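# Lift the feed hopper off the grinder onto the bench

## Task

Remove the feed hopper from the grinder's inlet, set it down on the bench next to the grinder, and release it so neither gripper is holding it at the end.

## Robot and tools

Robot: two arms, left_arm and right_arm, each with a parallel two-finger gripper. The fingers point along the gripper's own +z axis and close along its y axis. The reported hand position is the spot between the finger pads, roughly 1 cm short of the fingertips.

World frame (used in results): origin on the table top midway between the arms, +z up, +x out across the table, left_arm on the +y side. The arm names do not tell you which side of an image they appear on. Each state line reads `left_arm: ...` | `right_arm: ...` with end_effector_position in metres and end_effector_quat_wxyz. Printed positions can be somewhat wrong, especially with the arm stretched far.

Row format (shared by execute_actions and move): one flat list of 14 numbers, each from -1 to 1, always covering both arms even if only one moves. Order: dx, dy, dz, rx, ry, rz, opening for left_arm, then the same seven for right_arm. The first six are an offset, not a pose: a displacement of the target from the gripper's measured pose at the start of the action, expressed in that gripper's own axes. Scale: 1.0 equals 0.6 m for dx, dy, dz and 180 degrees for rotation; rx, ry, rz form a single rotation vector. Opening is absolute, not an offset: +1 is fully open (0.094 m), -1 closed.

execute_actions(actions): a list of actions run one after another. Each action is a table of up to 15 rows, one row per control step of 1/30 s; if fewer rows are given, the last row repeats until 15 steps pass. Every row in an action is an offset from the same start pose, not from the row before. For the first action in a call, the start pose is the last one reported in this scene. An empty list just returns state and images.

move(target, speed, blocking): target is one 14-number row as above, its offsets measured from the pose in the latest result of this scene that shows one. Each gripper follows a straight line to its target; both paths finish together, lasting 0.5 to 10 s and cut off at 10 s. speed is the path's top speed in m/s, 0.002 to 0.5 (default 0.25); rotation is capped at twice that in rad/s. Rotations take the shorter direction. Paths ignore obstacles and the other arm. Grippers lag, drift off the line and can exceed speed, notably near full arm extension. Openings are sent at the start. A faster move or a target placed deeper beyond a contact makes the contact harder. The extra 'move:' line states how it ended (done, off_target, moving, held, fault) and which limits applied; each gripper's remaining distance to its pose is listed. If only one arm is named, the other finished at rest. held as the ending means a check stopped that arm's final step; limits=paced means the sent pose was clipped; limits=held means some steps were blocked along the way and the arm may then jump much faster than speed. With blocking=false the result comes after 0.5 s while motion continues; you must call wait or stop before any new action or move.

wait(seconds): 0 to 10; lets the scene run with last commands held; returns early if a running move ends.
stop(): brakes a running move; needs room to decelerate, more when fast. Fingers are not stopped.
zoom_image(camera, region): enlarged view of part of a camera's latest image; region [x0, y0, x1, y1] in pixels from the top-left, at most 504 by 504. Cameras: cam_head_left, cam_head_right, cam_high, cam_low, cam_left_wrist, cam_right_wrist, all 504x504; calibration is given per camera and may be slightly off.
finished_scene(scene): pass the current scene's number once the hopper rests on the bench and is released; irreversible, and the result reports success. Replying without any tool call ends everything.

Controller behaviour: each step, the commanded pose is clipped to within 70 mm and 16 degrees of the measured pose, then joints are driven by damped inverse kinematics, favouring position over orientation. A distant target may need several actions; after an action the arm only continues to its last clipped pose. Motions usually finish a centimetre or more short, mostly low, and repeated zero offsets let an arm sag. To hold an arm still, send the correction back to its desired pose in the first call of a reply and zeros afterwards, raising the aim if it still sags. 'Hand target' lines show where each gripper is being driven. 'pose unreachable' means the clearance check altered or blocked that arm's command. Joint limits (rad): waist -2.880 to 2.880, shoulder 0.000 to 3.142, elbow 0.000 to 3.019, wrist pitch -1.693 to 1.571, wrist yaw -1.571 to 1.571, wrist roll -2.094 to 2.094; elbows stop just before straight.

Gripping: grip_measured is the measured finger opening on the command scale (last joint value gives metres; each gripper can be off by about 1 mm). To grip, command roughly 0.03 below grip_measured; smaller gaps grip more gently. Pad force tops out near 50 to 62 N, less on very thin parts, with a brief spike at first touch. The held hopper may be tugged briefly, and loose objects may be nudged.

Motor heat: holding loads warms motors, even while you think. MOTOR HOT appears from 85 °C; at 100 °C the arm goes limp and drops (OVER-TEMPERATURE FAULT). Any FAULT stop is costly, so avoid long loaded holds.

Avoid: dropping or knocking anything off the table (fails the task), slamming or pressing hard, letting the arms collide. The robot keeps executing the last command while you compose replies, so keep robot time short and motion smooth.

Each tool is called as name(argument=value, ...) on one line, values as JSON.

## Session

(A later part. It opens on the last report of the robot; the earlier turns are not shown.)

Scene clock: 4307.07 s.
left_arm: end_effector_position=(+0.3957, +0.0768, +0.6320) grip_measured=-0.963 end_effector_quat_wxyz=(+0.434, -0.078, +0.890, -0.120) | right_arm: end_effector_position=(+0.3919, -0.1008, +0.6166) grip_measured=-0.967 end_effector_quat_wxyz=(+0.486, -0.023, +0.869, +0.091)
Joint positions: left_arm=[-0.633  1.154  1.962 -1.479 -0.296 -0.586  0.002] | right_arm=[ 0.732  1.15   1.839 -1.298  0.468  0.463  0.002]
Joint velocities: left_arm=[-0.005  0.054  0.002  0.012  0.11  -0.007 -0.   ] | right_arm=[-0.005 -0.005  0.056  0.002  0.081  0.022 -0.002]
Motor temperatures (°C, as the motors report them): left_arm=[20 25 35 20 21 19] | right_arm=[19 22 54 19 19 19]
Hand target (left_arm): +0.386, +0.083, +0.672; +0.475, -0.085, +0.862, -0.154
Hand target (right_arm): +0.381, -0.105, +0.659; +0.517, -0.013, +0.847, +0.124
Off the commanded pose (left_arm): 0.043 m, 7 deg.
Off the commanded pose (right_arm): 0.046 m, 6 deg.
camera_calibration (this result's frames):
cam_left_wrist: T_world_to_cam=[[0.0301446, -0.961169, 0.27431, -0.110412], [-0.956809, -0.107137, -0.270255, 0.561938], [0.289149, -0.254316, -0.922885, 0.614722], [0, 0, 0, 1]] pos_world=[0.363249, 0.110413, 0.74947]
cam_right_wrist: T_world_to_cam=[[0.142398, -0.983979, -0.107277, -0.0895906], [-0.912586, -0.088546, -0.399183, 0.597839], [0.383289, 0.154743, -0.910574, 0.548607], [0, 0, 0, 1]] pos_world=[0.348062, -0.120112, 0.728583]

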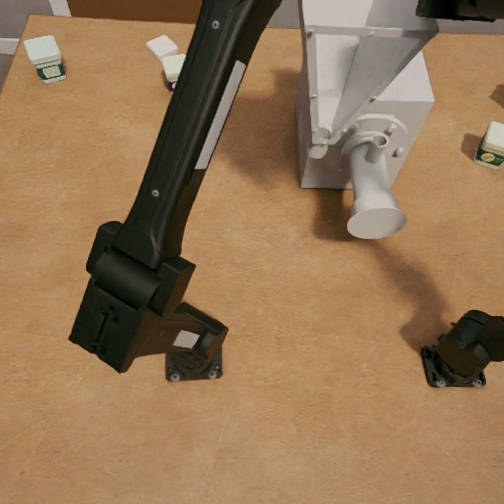

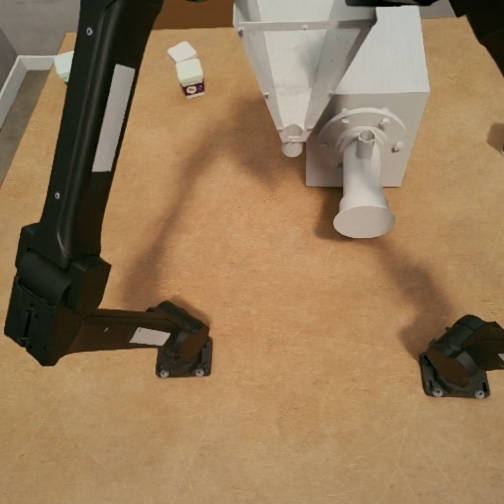

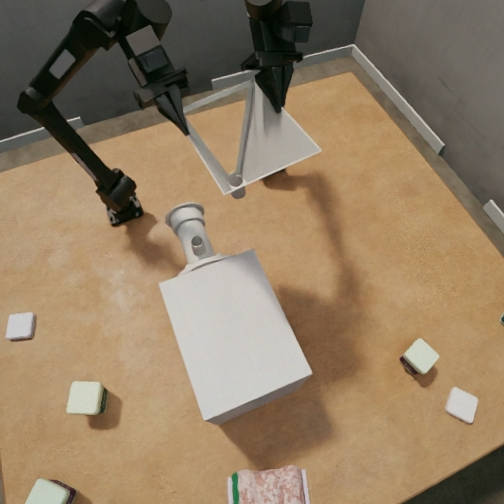

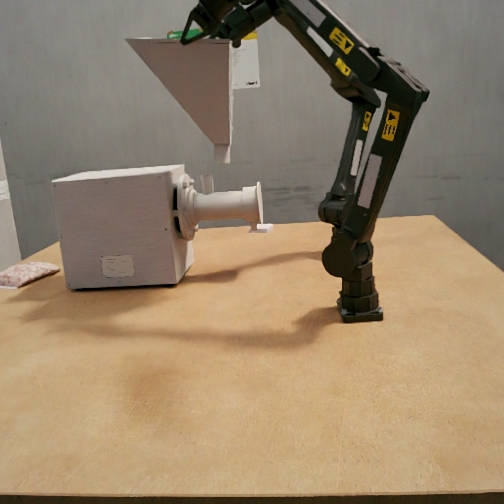

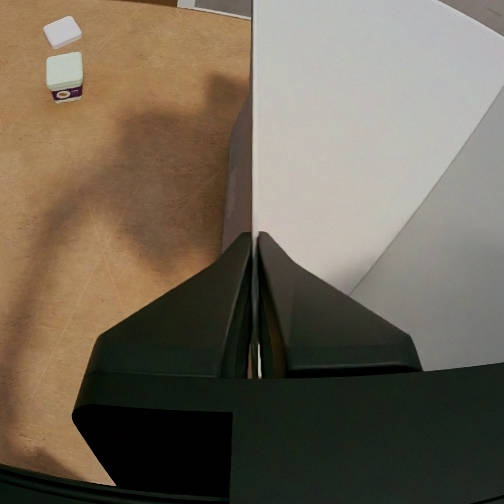

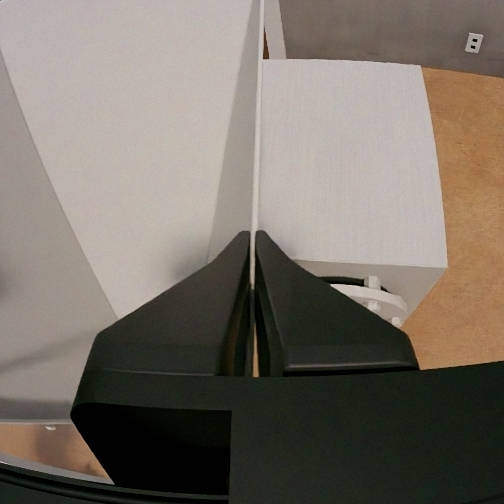

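execute_actions(actions=[[[-0.0549,0.0354,-0.0875,0.0031,-0.0122,0.0019,-0.98,-0.0548,0.0687,-0.0636,-0.009,-0.0145,0.0111,-0.98]],[[-0.0549,0.0354,-0.0875,0.0031,-0.0122,0.0019,-0.98,-0.0548,0.0687,-0.0636,-0.009,-0.0145,0.0111,-0.98]]])

Scene clock: 4428.07 s.
left_arm: end_effector_position=(+0.3773, +0.1413, +0.6642) grip_measured=-0.963 end_effector_quat_wxyz=(+0.412, -0.072, +0.905, -0.074) | right_arm: end_effector_position=(+0.3740, -0.0337, +0.6438) grip_measured=-0.966 end_effector_quat_wxyz=(+0.476, -0.028, +0.878, +0.052)
Joint positions: left_arm=[-0.458  1.202  2.18  -1.705 -0.212 -0.443  0.002] | right_arm=[ 0.936  1.37   2.166 -1.558  0.667  0.609  0.002]
Joint velocities: left_arm=[-0.005  0.044  0.007  0.007  0.095  0.051  0.001] | right_arm=[-0.005 -0.034  0.071 -0.017 -0.022 -0.081 -0.   ]
Motor temperatures (°C, as the motors report them): left_arm=[20 24 35 20 20 19] | right_arm=[19 22 54 19 19 19]
Hand target (left_arm): +0.363, +0.143, +0.691; +0.438, -0.073, +0.891, -0.096
Hand target (right_arm): +0.362, -0.034, +0.676; +0.495, -0.018, +0.864, +0.092
Off the commanded pose (left_arm): 0.031 m, 3 deg.
Off the commanded pose (right_arm): 0.035 m, 5 deg.
joint sent to its limit (left arm) — the command would take joint 4 (wrist pitch) past its lower limit, so that joint was sent only as far as its limit.
camera_calibration (this result's frames):
cam_left_wrist: T_world_to_cam=[[0.0639689, -0.980458, 0.18604, -0.00807087], [-0.968944, -0.105642, -0.22358, 0.533297], [0.238865, -0.16596, -0.956766, 0.695075], [0, 0, 0, 1]] pos_world=[0.351222, 0.16378, 0.78576]
cam_right_wrist: T_world_to_cam=[[0.113024, -0.992932, -0.0362235, -0.0531546], [-0.924639, -0.0917659, -0.369624, 0.58369], [0.363687, 0.0752701, -0.928475, 0.585991], [0, 0, 0, 1]] pos_world=[0.332593, -0.0433236, 0.757898]

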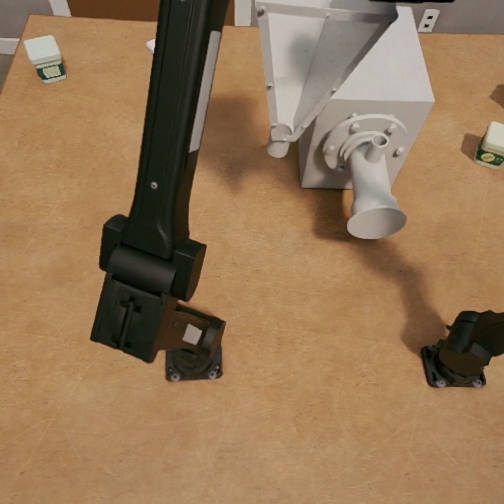

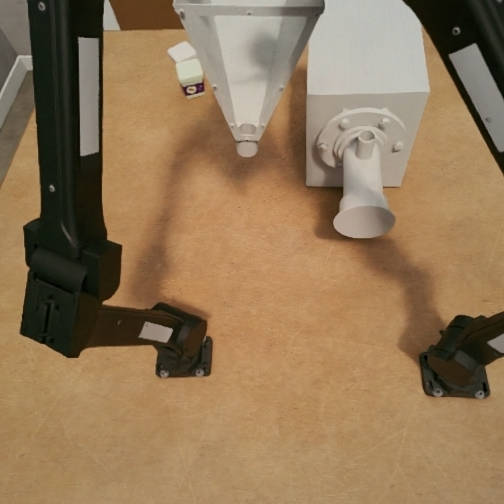

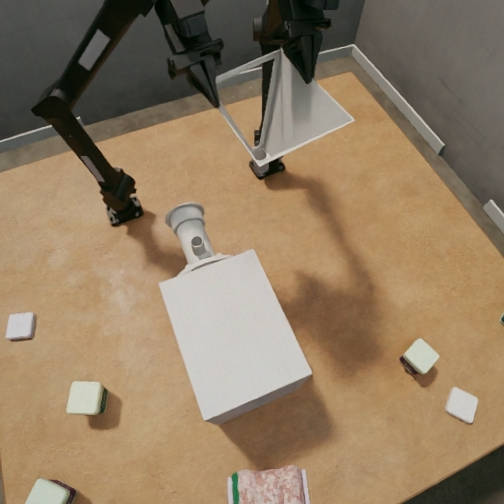

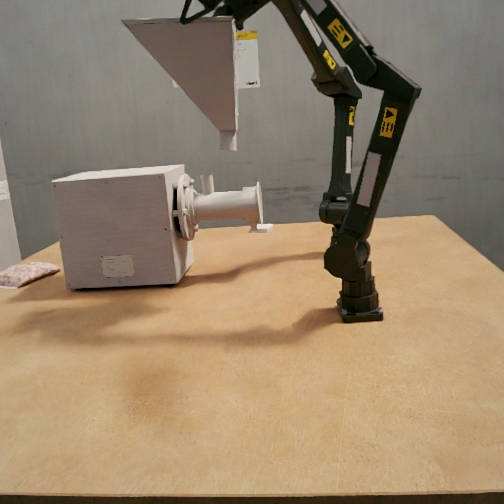

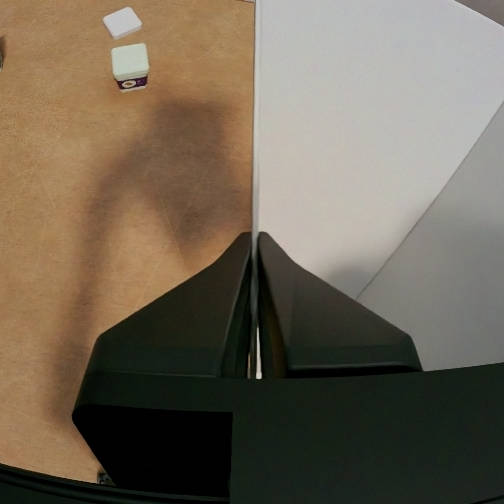

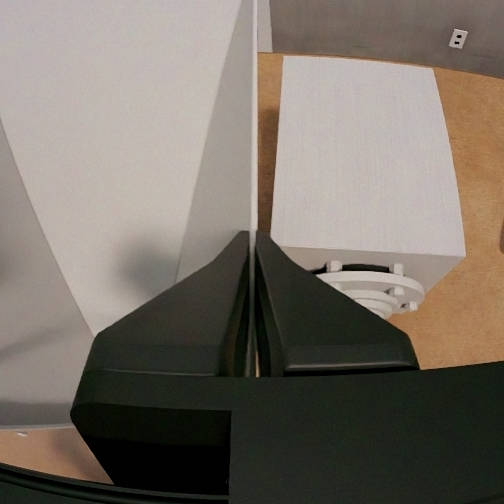

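execute_actions(actions=[[[0.0182,0.0529,-0.0235,0,0,0,-0.98,-0.0004,0.0473,-0.0307,-0.0261,-0.0047,0.0398,-0.98]]])

Scene clock: 4455.30 s.
left_arm: end_effector_position=(+0.3653, +0.1696, +0.6443) grip_measured=-0.962 end_effector_quat_wxyz=(+0.393, -0.080, +0.913, -0.068) | right_arm: end_effector_position=(+0.3645, -0.0066, +0.6317) grip_measured=-0.966 end_effector_quat_wxyz=(+0.460, -0.007, +0.884, +0.083)
Joint positions: left_arm=[-0.353  1.139  2.084 -1.705 -0.141 -0.39   0.002] | right_arm=[ 0.985  1.392  2.162 -1.56   0.656  0.722  0.002]
Joint velocities: left_arm=[-0.005  0.005 -0.002 -0.007  0.037 -0.007  0.001] | right_arm=[-0.005 -0.015 -0.002  0.007 -0.022 -0.007 -0.001]
Motor temperatures (°C, as the motors report them): left_arm=[20 23 35 20 20 19] | right_arm=[19 22 52 19 19 19]
Hand target (left_arm): +0.357, +0.171, +0.659; +0.412, -0.072, +0.905, -0.074
Hand target (right_arm): +0.356, -0.009, +0.655; +0.477, +0.008, +0.871, +0.117
Off the commanded pose (left_arm): 0.017 m, 3 deg.
Off the commanded pose (right_arm): 0.026 m, 5 deg.
camera_calibration (this result's frames):
cam_left_wrist: T_world_to_cam=[[0.0884593, -0.979823, 0.179228, 0.0194801], [-0.975692, -0.121453, -0.182412, 0.498866], [0.200499, -0.158735, -0.966749, 0.702868], [0, 0, 0, 1]] pos_world=[0.344092, 0.191246, 0.767004]
cam_right_wrist: T_world_to_cam=[[0.104443, -0.988063, -0.113238, 0.0261475], [-0.938368, -0.0601829, -0.340358, 0.559665], [0.329481, 0.141807, -0.933452, 0.592236], [0, 0, 0, 1]] pos_world=[0.327311, -0.0244653, 0.746272]

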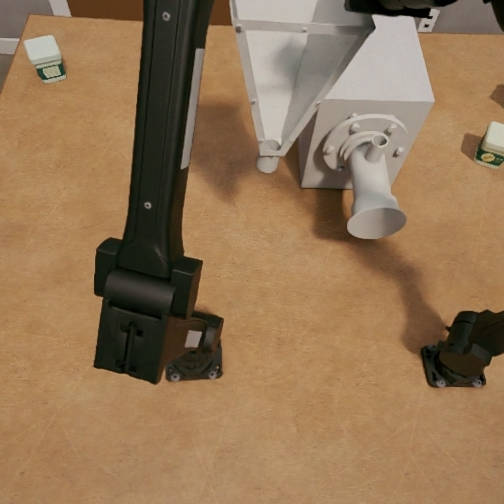

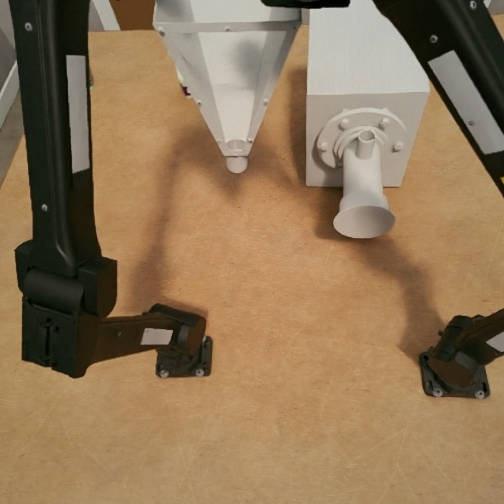

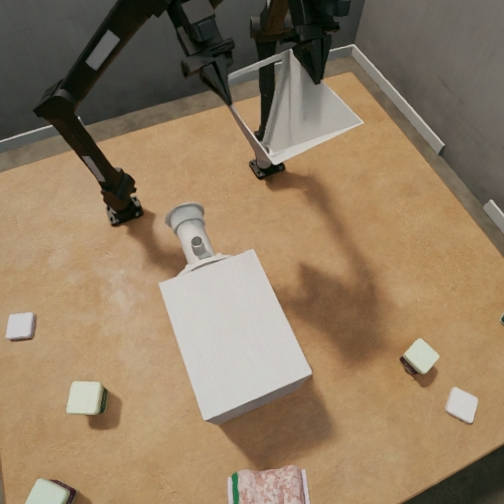

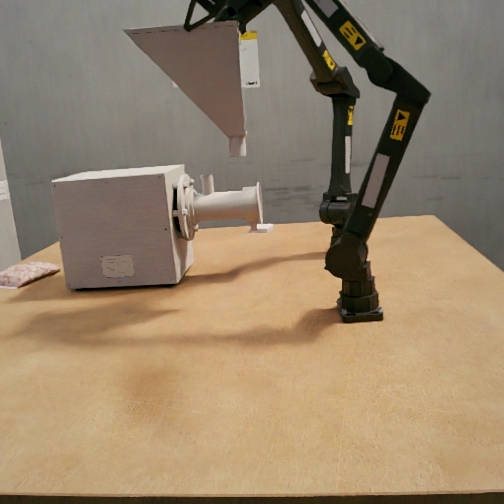

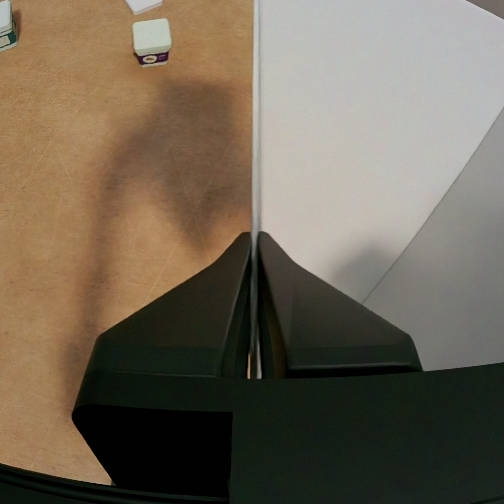

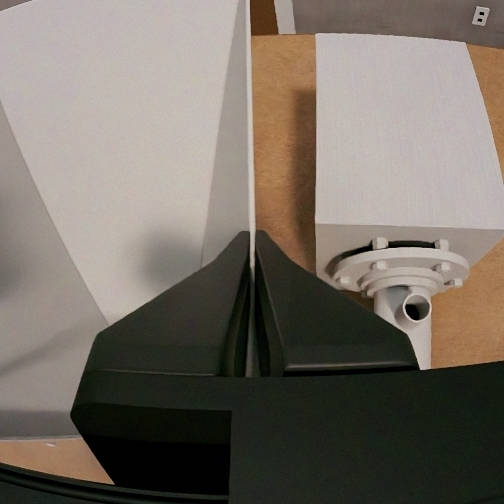

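execute_actions(actions=[[[0.0142,0.0519,0.0198,0,0,0,-0.98,0.0191,0.0399,0.0179,-0.022,-0.0034,0.031,-0.98]],[[0.0142,0.0519,0.0198,0,0,0,-0.98,0.0191,0.0399,0.0179,-0.022,-0.0034,0.031,-0.98]]])

Scene clock: 4471.23 s.
left_arm: end_effector_position=(+0.3779, +0.2260, +0.5501) grip_measured=-0.963 end_effector_quat_wxyz=(+0.311, -0.093, +0.944, -0.048) | right_arm: end_effector_position=(+0.3766, +0.0522, +0.5354) grip_measured=-0.966 end_effector_quat_wxyz=(+0.410, +0.005, +0.907, +0.101)
Joint positions: left_arm=[-0.092  1.068  1.789 -1.652  0.024 -0.22   0.002] | right_arm=[ 1.005  1.406  1.92  -1.394  0.581  0.832  0.002]
Joint velocities: left_arm=[ 0.005 -0.005 -0.012 -0.002  0.037 -0.007  0.   ] | right_arm=[-0.015 -0.063  0.007  0.002 -0.022  0.037  0.   ]
Motor temperatures (°C, as the motors report them): left_arm=[20 23 33 20 20 19] | right_arm=[19 22 50 19 19 19]
Hand target (left_arm): +0.369, +0.225, +0.579; +0.354, -0.088, +0.929, -0.055
Hand target (right_arm): +0.371, +0.047, +0.572; +0.433, +0.028, +0.889, +0.144
Off the commanded pose (left_arm): 0.030 m, 5 deg.
Off the commanded pose (right_arm): 0.037 m, 7 deg.
camera_calibration (this result's frames):
cam_left_wrist: T_world_to_cam=[[0.140507, -0.979789, 0.142381, 0.0911528], [-0.989676, -0.143097, -0.0080635, 0.415068], [0.0282747, -0.139778, -0.989779, 0.691734], [0, 0, 0, 1]] pos_world=[0.378416, 0.245394, 0.675033]
cam_right_wrist: T_world_to_cam=[[0.0933138, -0.982398, -0.161822, 0.101966], [-0.970396, -0.053374, -0.235549, 0.497286], [0.222765, 0.179011, -0.958296, 0.541588], [0, 0, 0, 1]] pos_world=[0.352402, 0.0297629, 0.652637]

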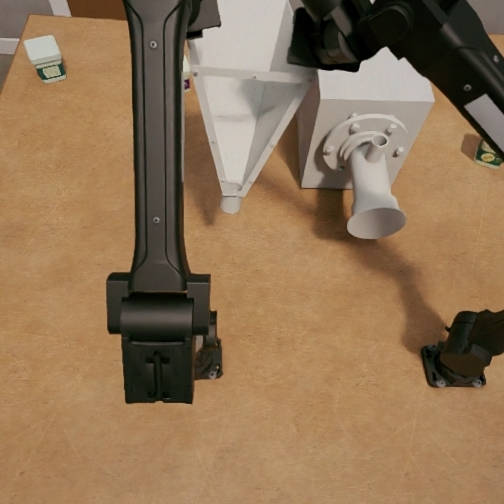

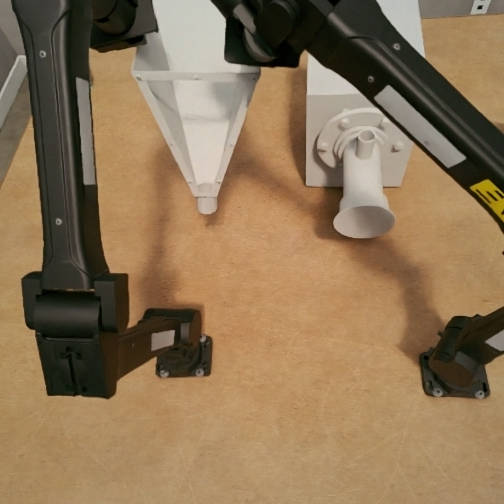

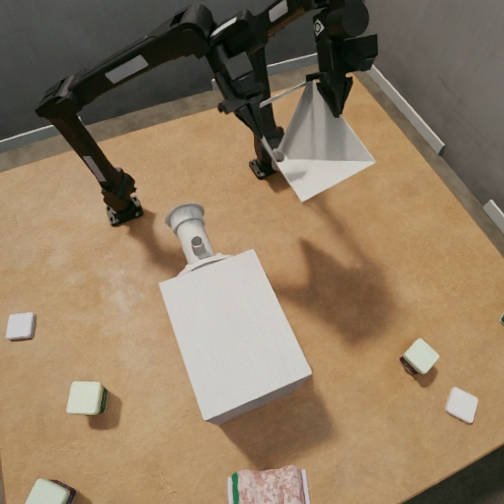

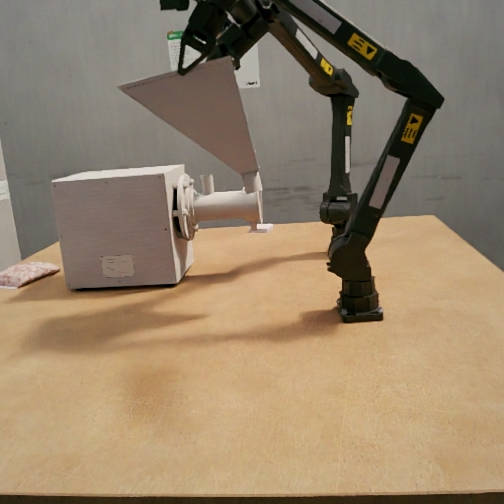

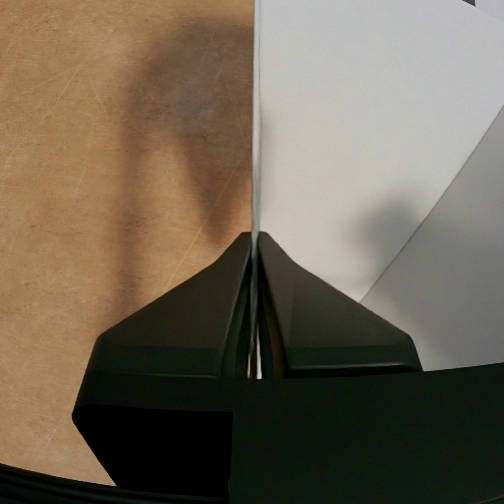

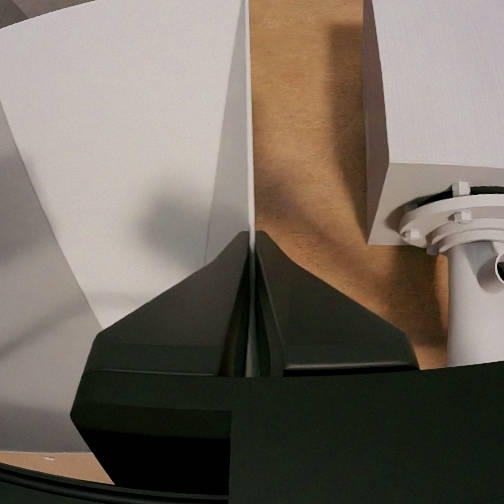

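execute_actions(actions=[[[0.0132,0.024,0.0233,-0.002,0.0093,-0.0003,-0.98,0.0167,0.0158,0.0165,-0.0071,0.0362,0.0186,-0.98]],[[0.0132,0.024,0.0233,-0.002,0.0093,-0.0003,-0.98,0.0167,0.0158,0.0165,-0.0071,0.0362,0.0186,-0.98]]])

Scene clock: 4520.47 s.
left_arm: end_effector_position=(+0.3868, +0.2526, +0.4573) grip_measured=-0.962 end_effector_quat_wxyz=(+0.200, -0.093, +0.975, -0.033) | right_arm: end_effector_position=(+0.3790, +0.0801, +0.4431) grip_measured=-0.966 end_effector_quat_wxyz=(+0.258, +0.007, +0.963, +0.075)
Joint positions: left_arm=[ 0.004  1.1    1.604 -1.671  0.059 -0.121  0.002] | right_arm=[ 0.96   1.534  1.926 -1.536  0.347  0.93   0.002]
Joint velocities: left_arm=[-0.005 -0.024 -0.002 -0.002  0.095  0.095 -0.001] | right_arm=[ 0.005 -0.024 -0.017  0.002  0.022  0.066 -0.001]
Motor temperatures (°C, as the motors report them): left_arm=[20 23 34 20 20 19] | right_arm=[19 22 51 20 20 19]
Hand target (left_arm): +0.381, +0.252, +0.485; +0.240, -0.095, +0.965, -0.037
Hand target (right_arm): +0.377, +0.077, +0.475; +0.277, +0.022, +0.955, +0.107
Off the commanded pose (left_arm): 0.028 m, 5 deg.
Off the commanded pose (right_arm): 0.032 m, 5 deg.
camera_calibration (this result's frames):
cam_left_wrist: T_world_to_cam=[[0.160217, -0.982401, 0.0960123, 0.143365], [-0.966129, -0.136137, 0.21923, 0.312194], [-0.202301, -0.127885, -0.970938, 0.680865], [0, 0, 0, 1]] pos_world=[0.416389, 0.270415, 0.57887]
cam_right_wrist: T_world_to_cam=[[0.0511284, -0.990242, -0.129642, 0.116574], [-0.994091, -0.0629091, 0.0884668, 0.345587], [-0.0957592, 0.124353, -0.987606, 0.585648], [0, 0, 0, 1]] pos_world=[0.393666, 0.0643501, 0.56293]

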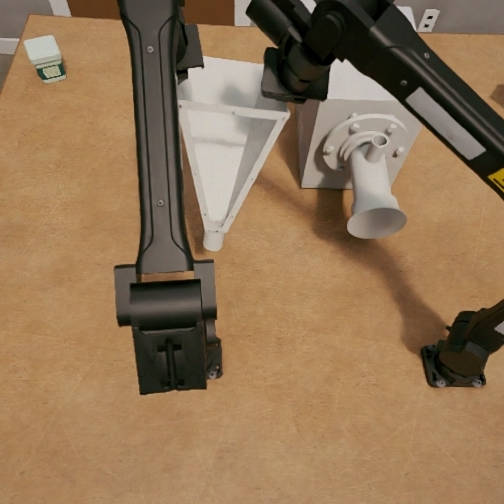

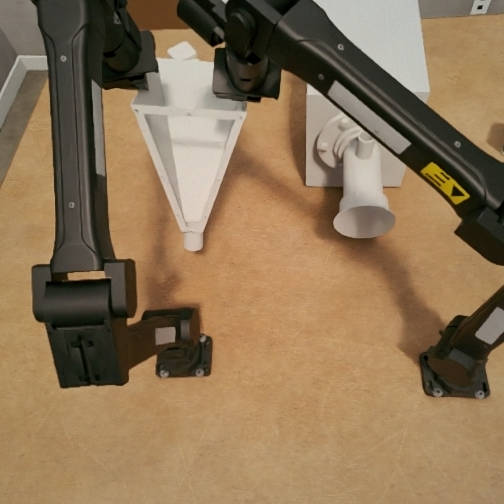

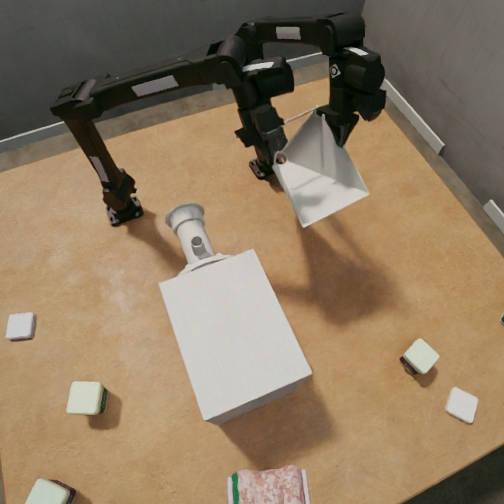

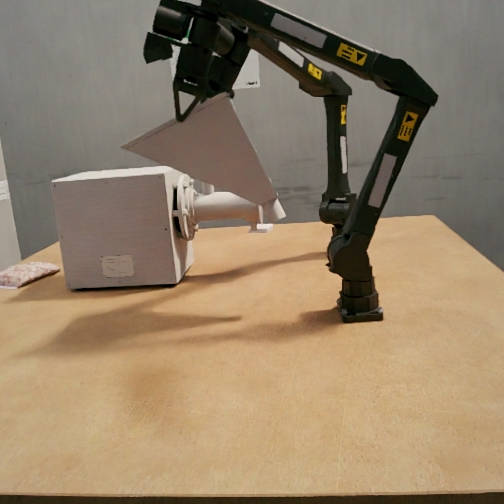

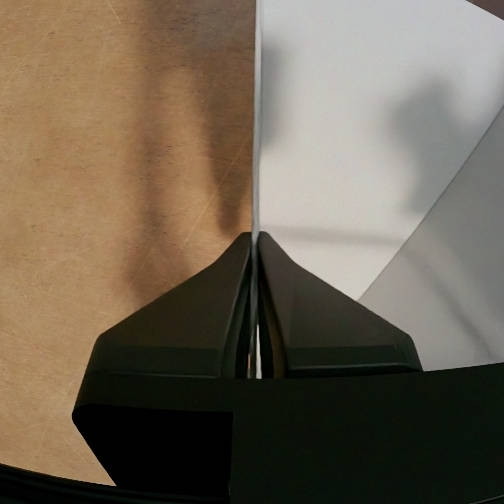

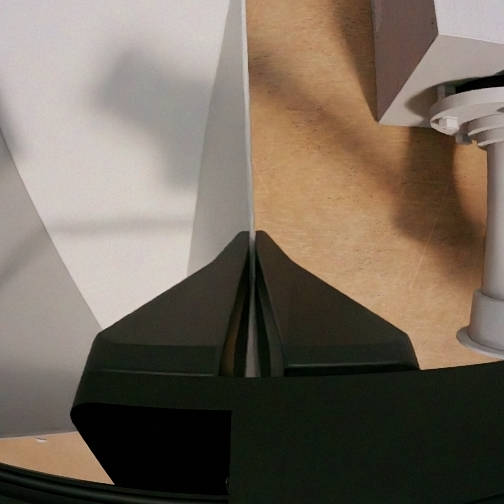

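execute_actions(actions=[[[-0.0005,0.0008,0.0328,-0.0019,0.0094,-0.0003,-0.98,-0.0045,-0.0034,0.0254,-0.0214,0.0125,0.0331,-0.98]],[[-0.0005,0.0008,0.0328,-0.0019,0.0094,-0.0003,-0.98,-0.0045,-0.0034,0.0254,-0.0214,0.0125,0.0331,-0.98]]])

Scene clock: 4554.87 s.
left_arm: end_effector_position=(+0.4024, +0.2540, +0.3673) grip_measured=-0.963 end_effector_quat_wxyz=(+0.093, -0.089, +0.991, -0.031) | right_arm: end_effector_position=(+0.3907, +0.0809, +0.3565) grip_measured=-0.966 end_effector_quat_wxyz=(+0.168, +0.055, +0.979, +0.100)
Joint positions: left_arm=[ 0.005  1.187  1.456 -1.652  0.06  -0.103  0.002] | right_arm=[ 0.885  1.536  1.729 -1.404  0.162  1.     0.002]
Joint velocities: left_arm=[ 0.005 -0.005 -0.017 -0.012 -0.007 -0.007 -0.001] | right_arm=[-0.005 -0.005  0.007  0.007 -0.051  0.007  0.001]
Motor temperatures (°C, as the motors report them): left_arm=[20 23 34 20 20 19] | right_arm=[19 23 51 19 19 19]
Hand target (left_arm): +0.401, +0.253, +0.393; +0.130, -0.092, +0.987, -0.030
Hand target (right_arm): +0.395, +0.080, +0.387; +0.189, +0.072, +0.970, +0.133
Off the commanded pose (left_arm): 0.026 m, 4 deg.
Off the commanded pose (right_arm): 0.031 m, 5 deg.
camera_calibration (this result's frames):
cam_left_wrist: T_world_to_cam=[[0.162365, -0.983886, 0.0748754, 0.158175], [-0.899223, -0.116298, 0.42175, 0.240845], [-0.406246, -0.135807, -0.903615, 0.656143], [0, 0, 0, 1]] pos_world=[0.457446, 0.272745, 0.479481]
cam_right_wrist: T_world_to_cam=[[-0.0464128, -0.978178, -0.202517, 0.168715], [-0.962248, -0.010649, 0.271964, 0.282815], [-0.268186, 0.207494, -0.940756, 0.545117], [0, 0, 0, 1]] pos_world=[0.426162, 0.054936, 0.470074]

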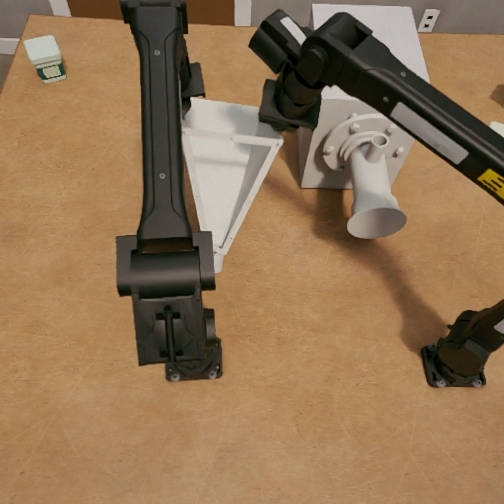

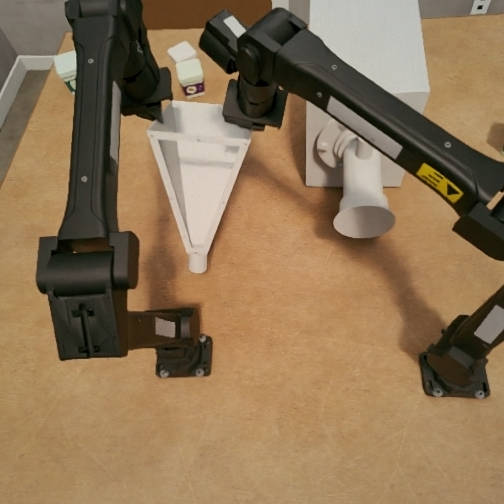

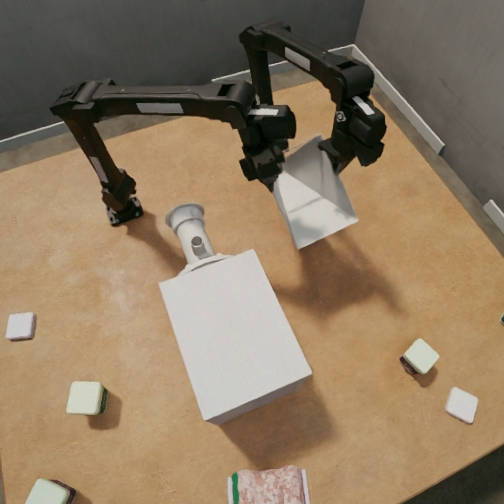

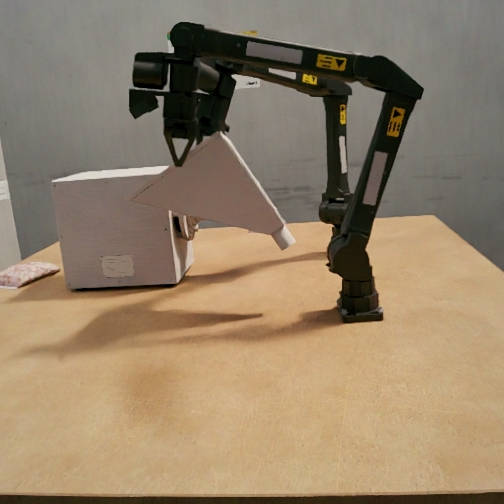

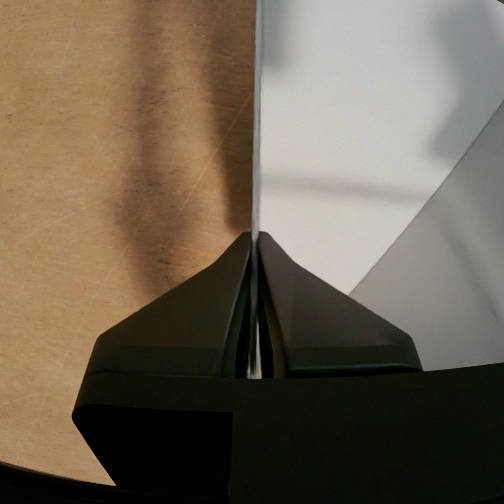

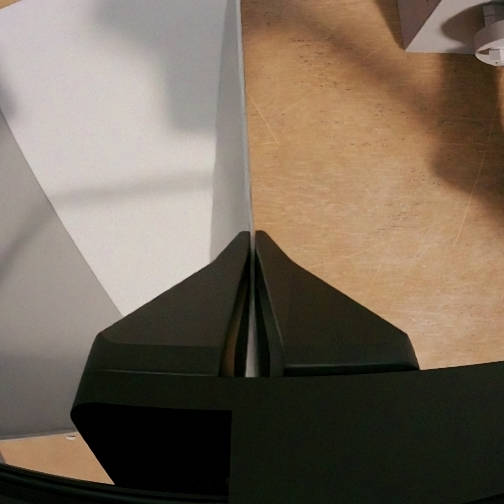

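execute_actions(actions=[[[-0.014,-0.0011,0.0332,-0.0023,0.0125,-0.0006,-0.98,-0.0144,-0.0033,0.0295,-0.0031,0.036,0.0201,-0.98]],[[-0.014,-0.0011,0.0332,-0.0023,0.0125,-0.0006,-0.98,-0.0144,-0.0033,0.0295,-0.0031,0.036,0.0201,-0.98]]])

Scene clock: 4581.30 s.
left_arm: end_effector_position=(+0.4229, +0.2570, +0.2763) grip_measured=-0.963 end_effector_quat_wxyz=(-0.015, -0.087, +0.996, -0.025) | right_arm: end_effector_position=(+0.4111, +0.0814, +0.2678) grip_measured=-0.978 end_effector_quat_wxyz=(+0.016, +0.090, +0.993, +0.078)
Joint positions: left_arm=[ 0.004  1.345  1.363 -1.618  0.051 -0.091  0.002] | right_arm=[ 0.784  1.691  1.723 -1.46  -0.071  1.002  0.001]
Joint velocities: left_arm=[-0.005  0.005 -0.11   0.002 -0.168 -0.066 -0.001] | right_arm=[-0.005 -0.132 -0.022 -0.007 -0.007  0.022  0.001]
Motor temperatures (°C, as the motors report them): left_arm=[20 23 34 20 20 19] | right_arm=[19 23 51 19 19 19]
Hand target (left_arm): +0.425, +0.255, +0.303; +0.020, -0.086, +0.996, -0.028
Hand target (right_arm): +0.414, +0.081, +0.294; +0.031, +0.097, +0.990, +0.100
Off the commanded pose (left_arm): 0.027 m, 4 deg.
Off the commanded pose (right_arm): 0.027 m, 3 deg.
camera_calibration (this result's frames):
cam_left_wrist: T_world_to_cam=[[0.164281, -0.985314, 0.0465713, 0.172029], [-0.788757, -0.102864, 0.606037, 0.196876], [-0.592346, -0.136294, -0.794072, 0.631247], [0, 0, 0, 1]] pos_world=[0.500943, 0.275789, 0.373929]
cam_right_wrist: T_world_to_cam=[[-0.146087, -0.977024, -0.155186, 0.180385], [-0.831864, 0.0364212, 0.553784, 0.193675], [-0.535408, 0.209994, -0.818071, 0.543751], [0, 0, 0, 1]] pos_world=[0.478591, 0.0550018, 0.365566]

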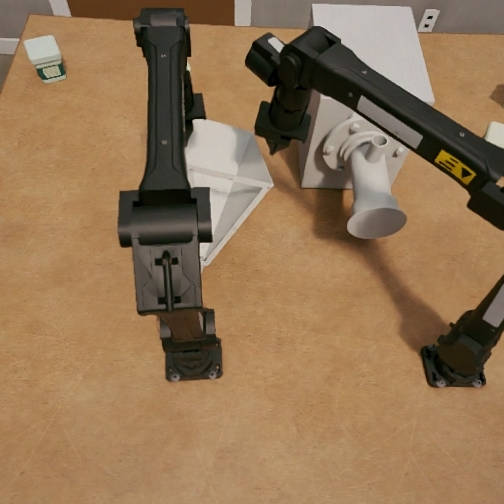

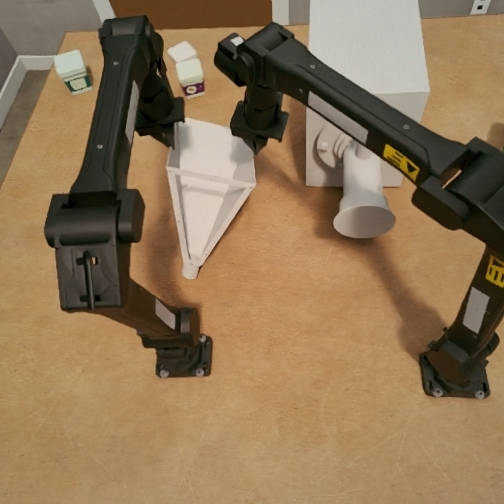

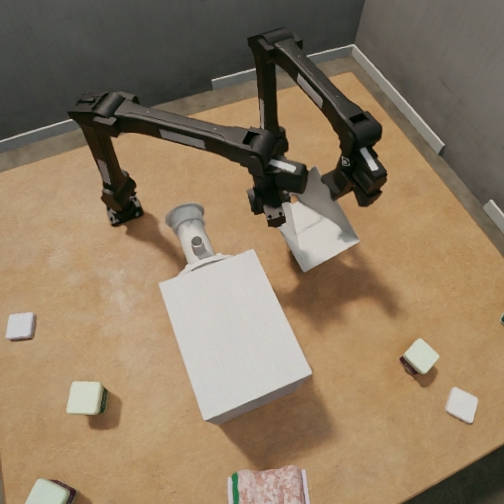

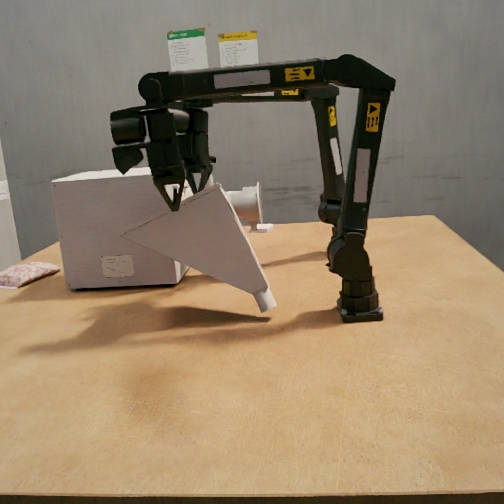

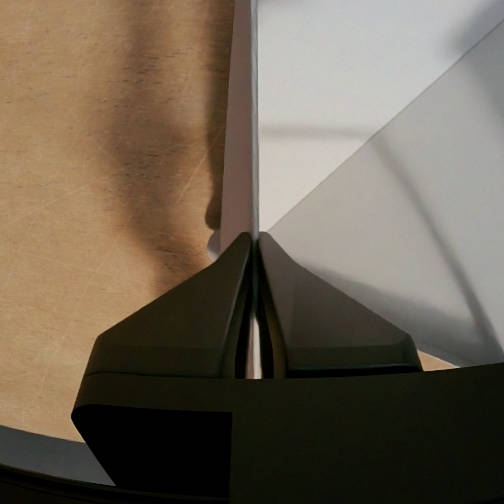

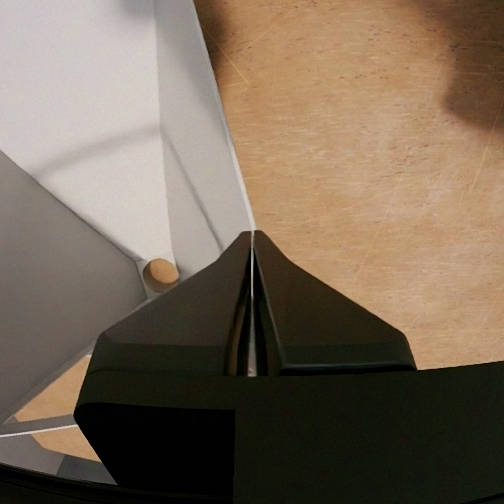

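execute_actions(actions=[])

zoom_image(camera="cam_low", region=[80, 120, 400, 360])

zoom_image(camera="cam_high", region=[200, 100, 440, 320])

Scene clock: 4604.53 s.
left_arm: end_effector_position=(+0.4224, +0.2590, +0.2736) grip_measured=-0.949 end_effector_quat_wxyz=(-0.016, -0.087, +0.996, -0.019) | right_arm: end_effector_position=(+0.4084, +0.0788, +0.2814) grip_measured=-0.978 end_effector_quat_wxyz=(+0.024, +0.092, +0.992, +0.089)
Joint positions: left_arm=[ 0.004  1.345  1.357 -1.614  0.039 -0.092  0.002] | right_arm=[ 0.784  1.665  1.723 -1.46  -0.071  1.005  0.001]
Joint velocities: left_arm=[-0.005 -0.005 -0.012  0.012  0.007  0.051  0.   ] | right_arm=[-0.005 -0.005  0.002  0.007  0.037 -0.037 -0.001]
Motor temperatures (°C, as the motors report them): left_arm=[20 23 35 19 20 19] | right_arm=[19 23 50 19 19 19]
Hand target (left_arm): +0.425, +0.255, +0.303; +0.020, -0.086, +0.996, -0.028
Hand target (right_arm): +0.414, +0.081, +0.294; +0.031, +0.097, +0.990, +0.100
Off the commanded pose (left_arm): 0.030 m, 4 deg.
Off the commanded pose (right_arm): 0.015 m, 2 deg.
camera_calibration (this result's frames):
cam_left_wrist: T_world_to_cam=[[0.164433, -0.985781, 0.0345978, 0.17754], [-0.786777, -0.109921, 0.607371, 0.198908], [-0.594932, -0.127092, -0.793664, 0.627659], [0, 0, 0, 1]] pos_world=[0.500717, 0.276651, 0.371197]
cam_right_wrist: T_world_to_cam=[[-0.146515, -0.973332, -0.176518, 0.185402], [-0.84103, 0.0286269, 0.54023, 0.19219], [-0.52077, 0.227609, -0.822796, 0.548082], [0, 0, 0, 1]] pos_world=[0.474226, 0.0502076, 0.37986]

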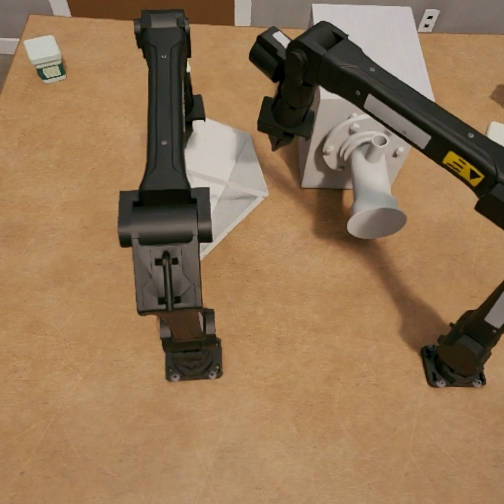

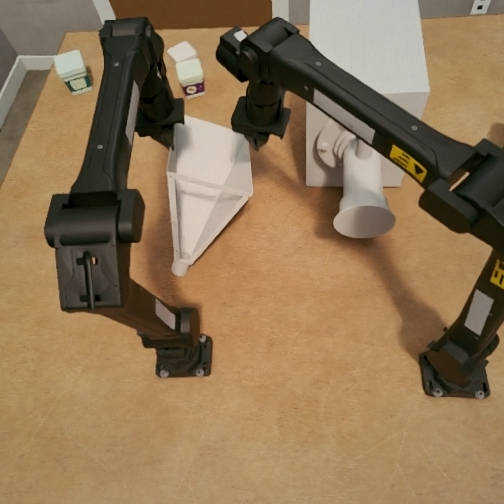

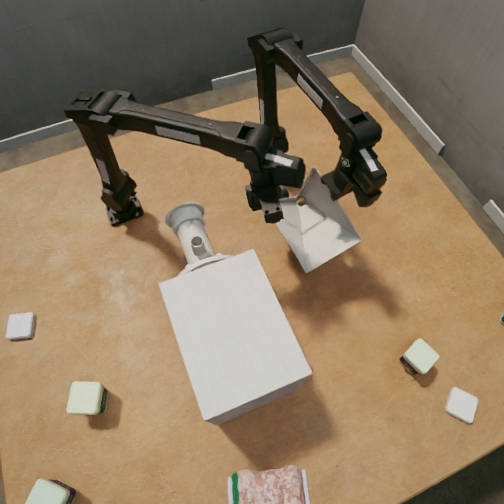

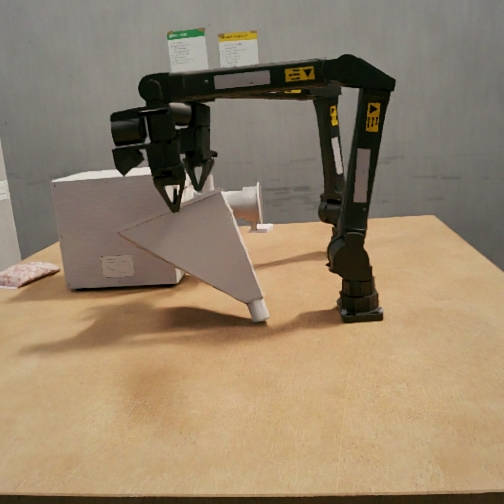

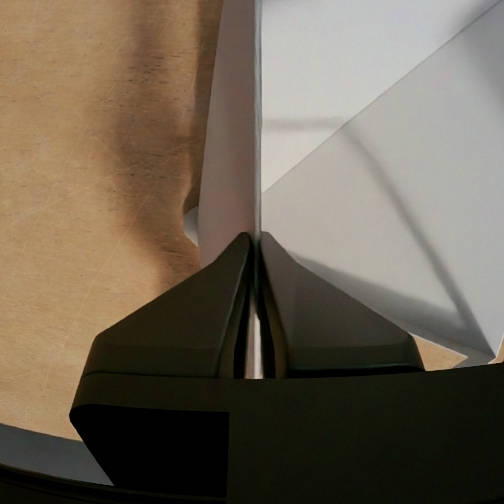

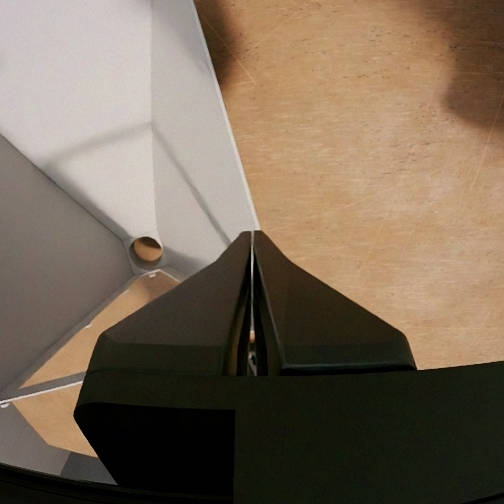

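Region (80, 120, 400, 360) of cam_low's 504x504 image, scaled by 1.575, with more detail than that image has; it fills the top 378 rows of this view, and the rest is white.

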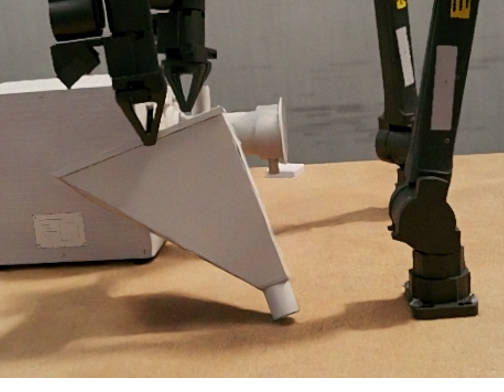

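Region (200, 100, 440, 320) of cam_high's 504x504 image, scaled by 2.100, with more detail than that image has; it fills the top 462 rows of this view, and the rest is white.

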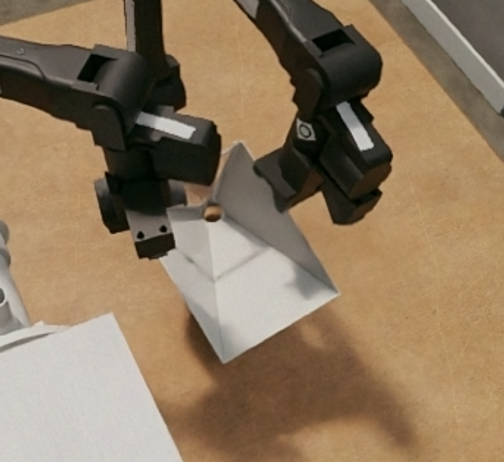

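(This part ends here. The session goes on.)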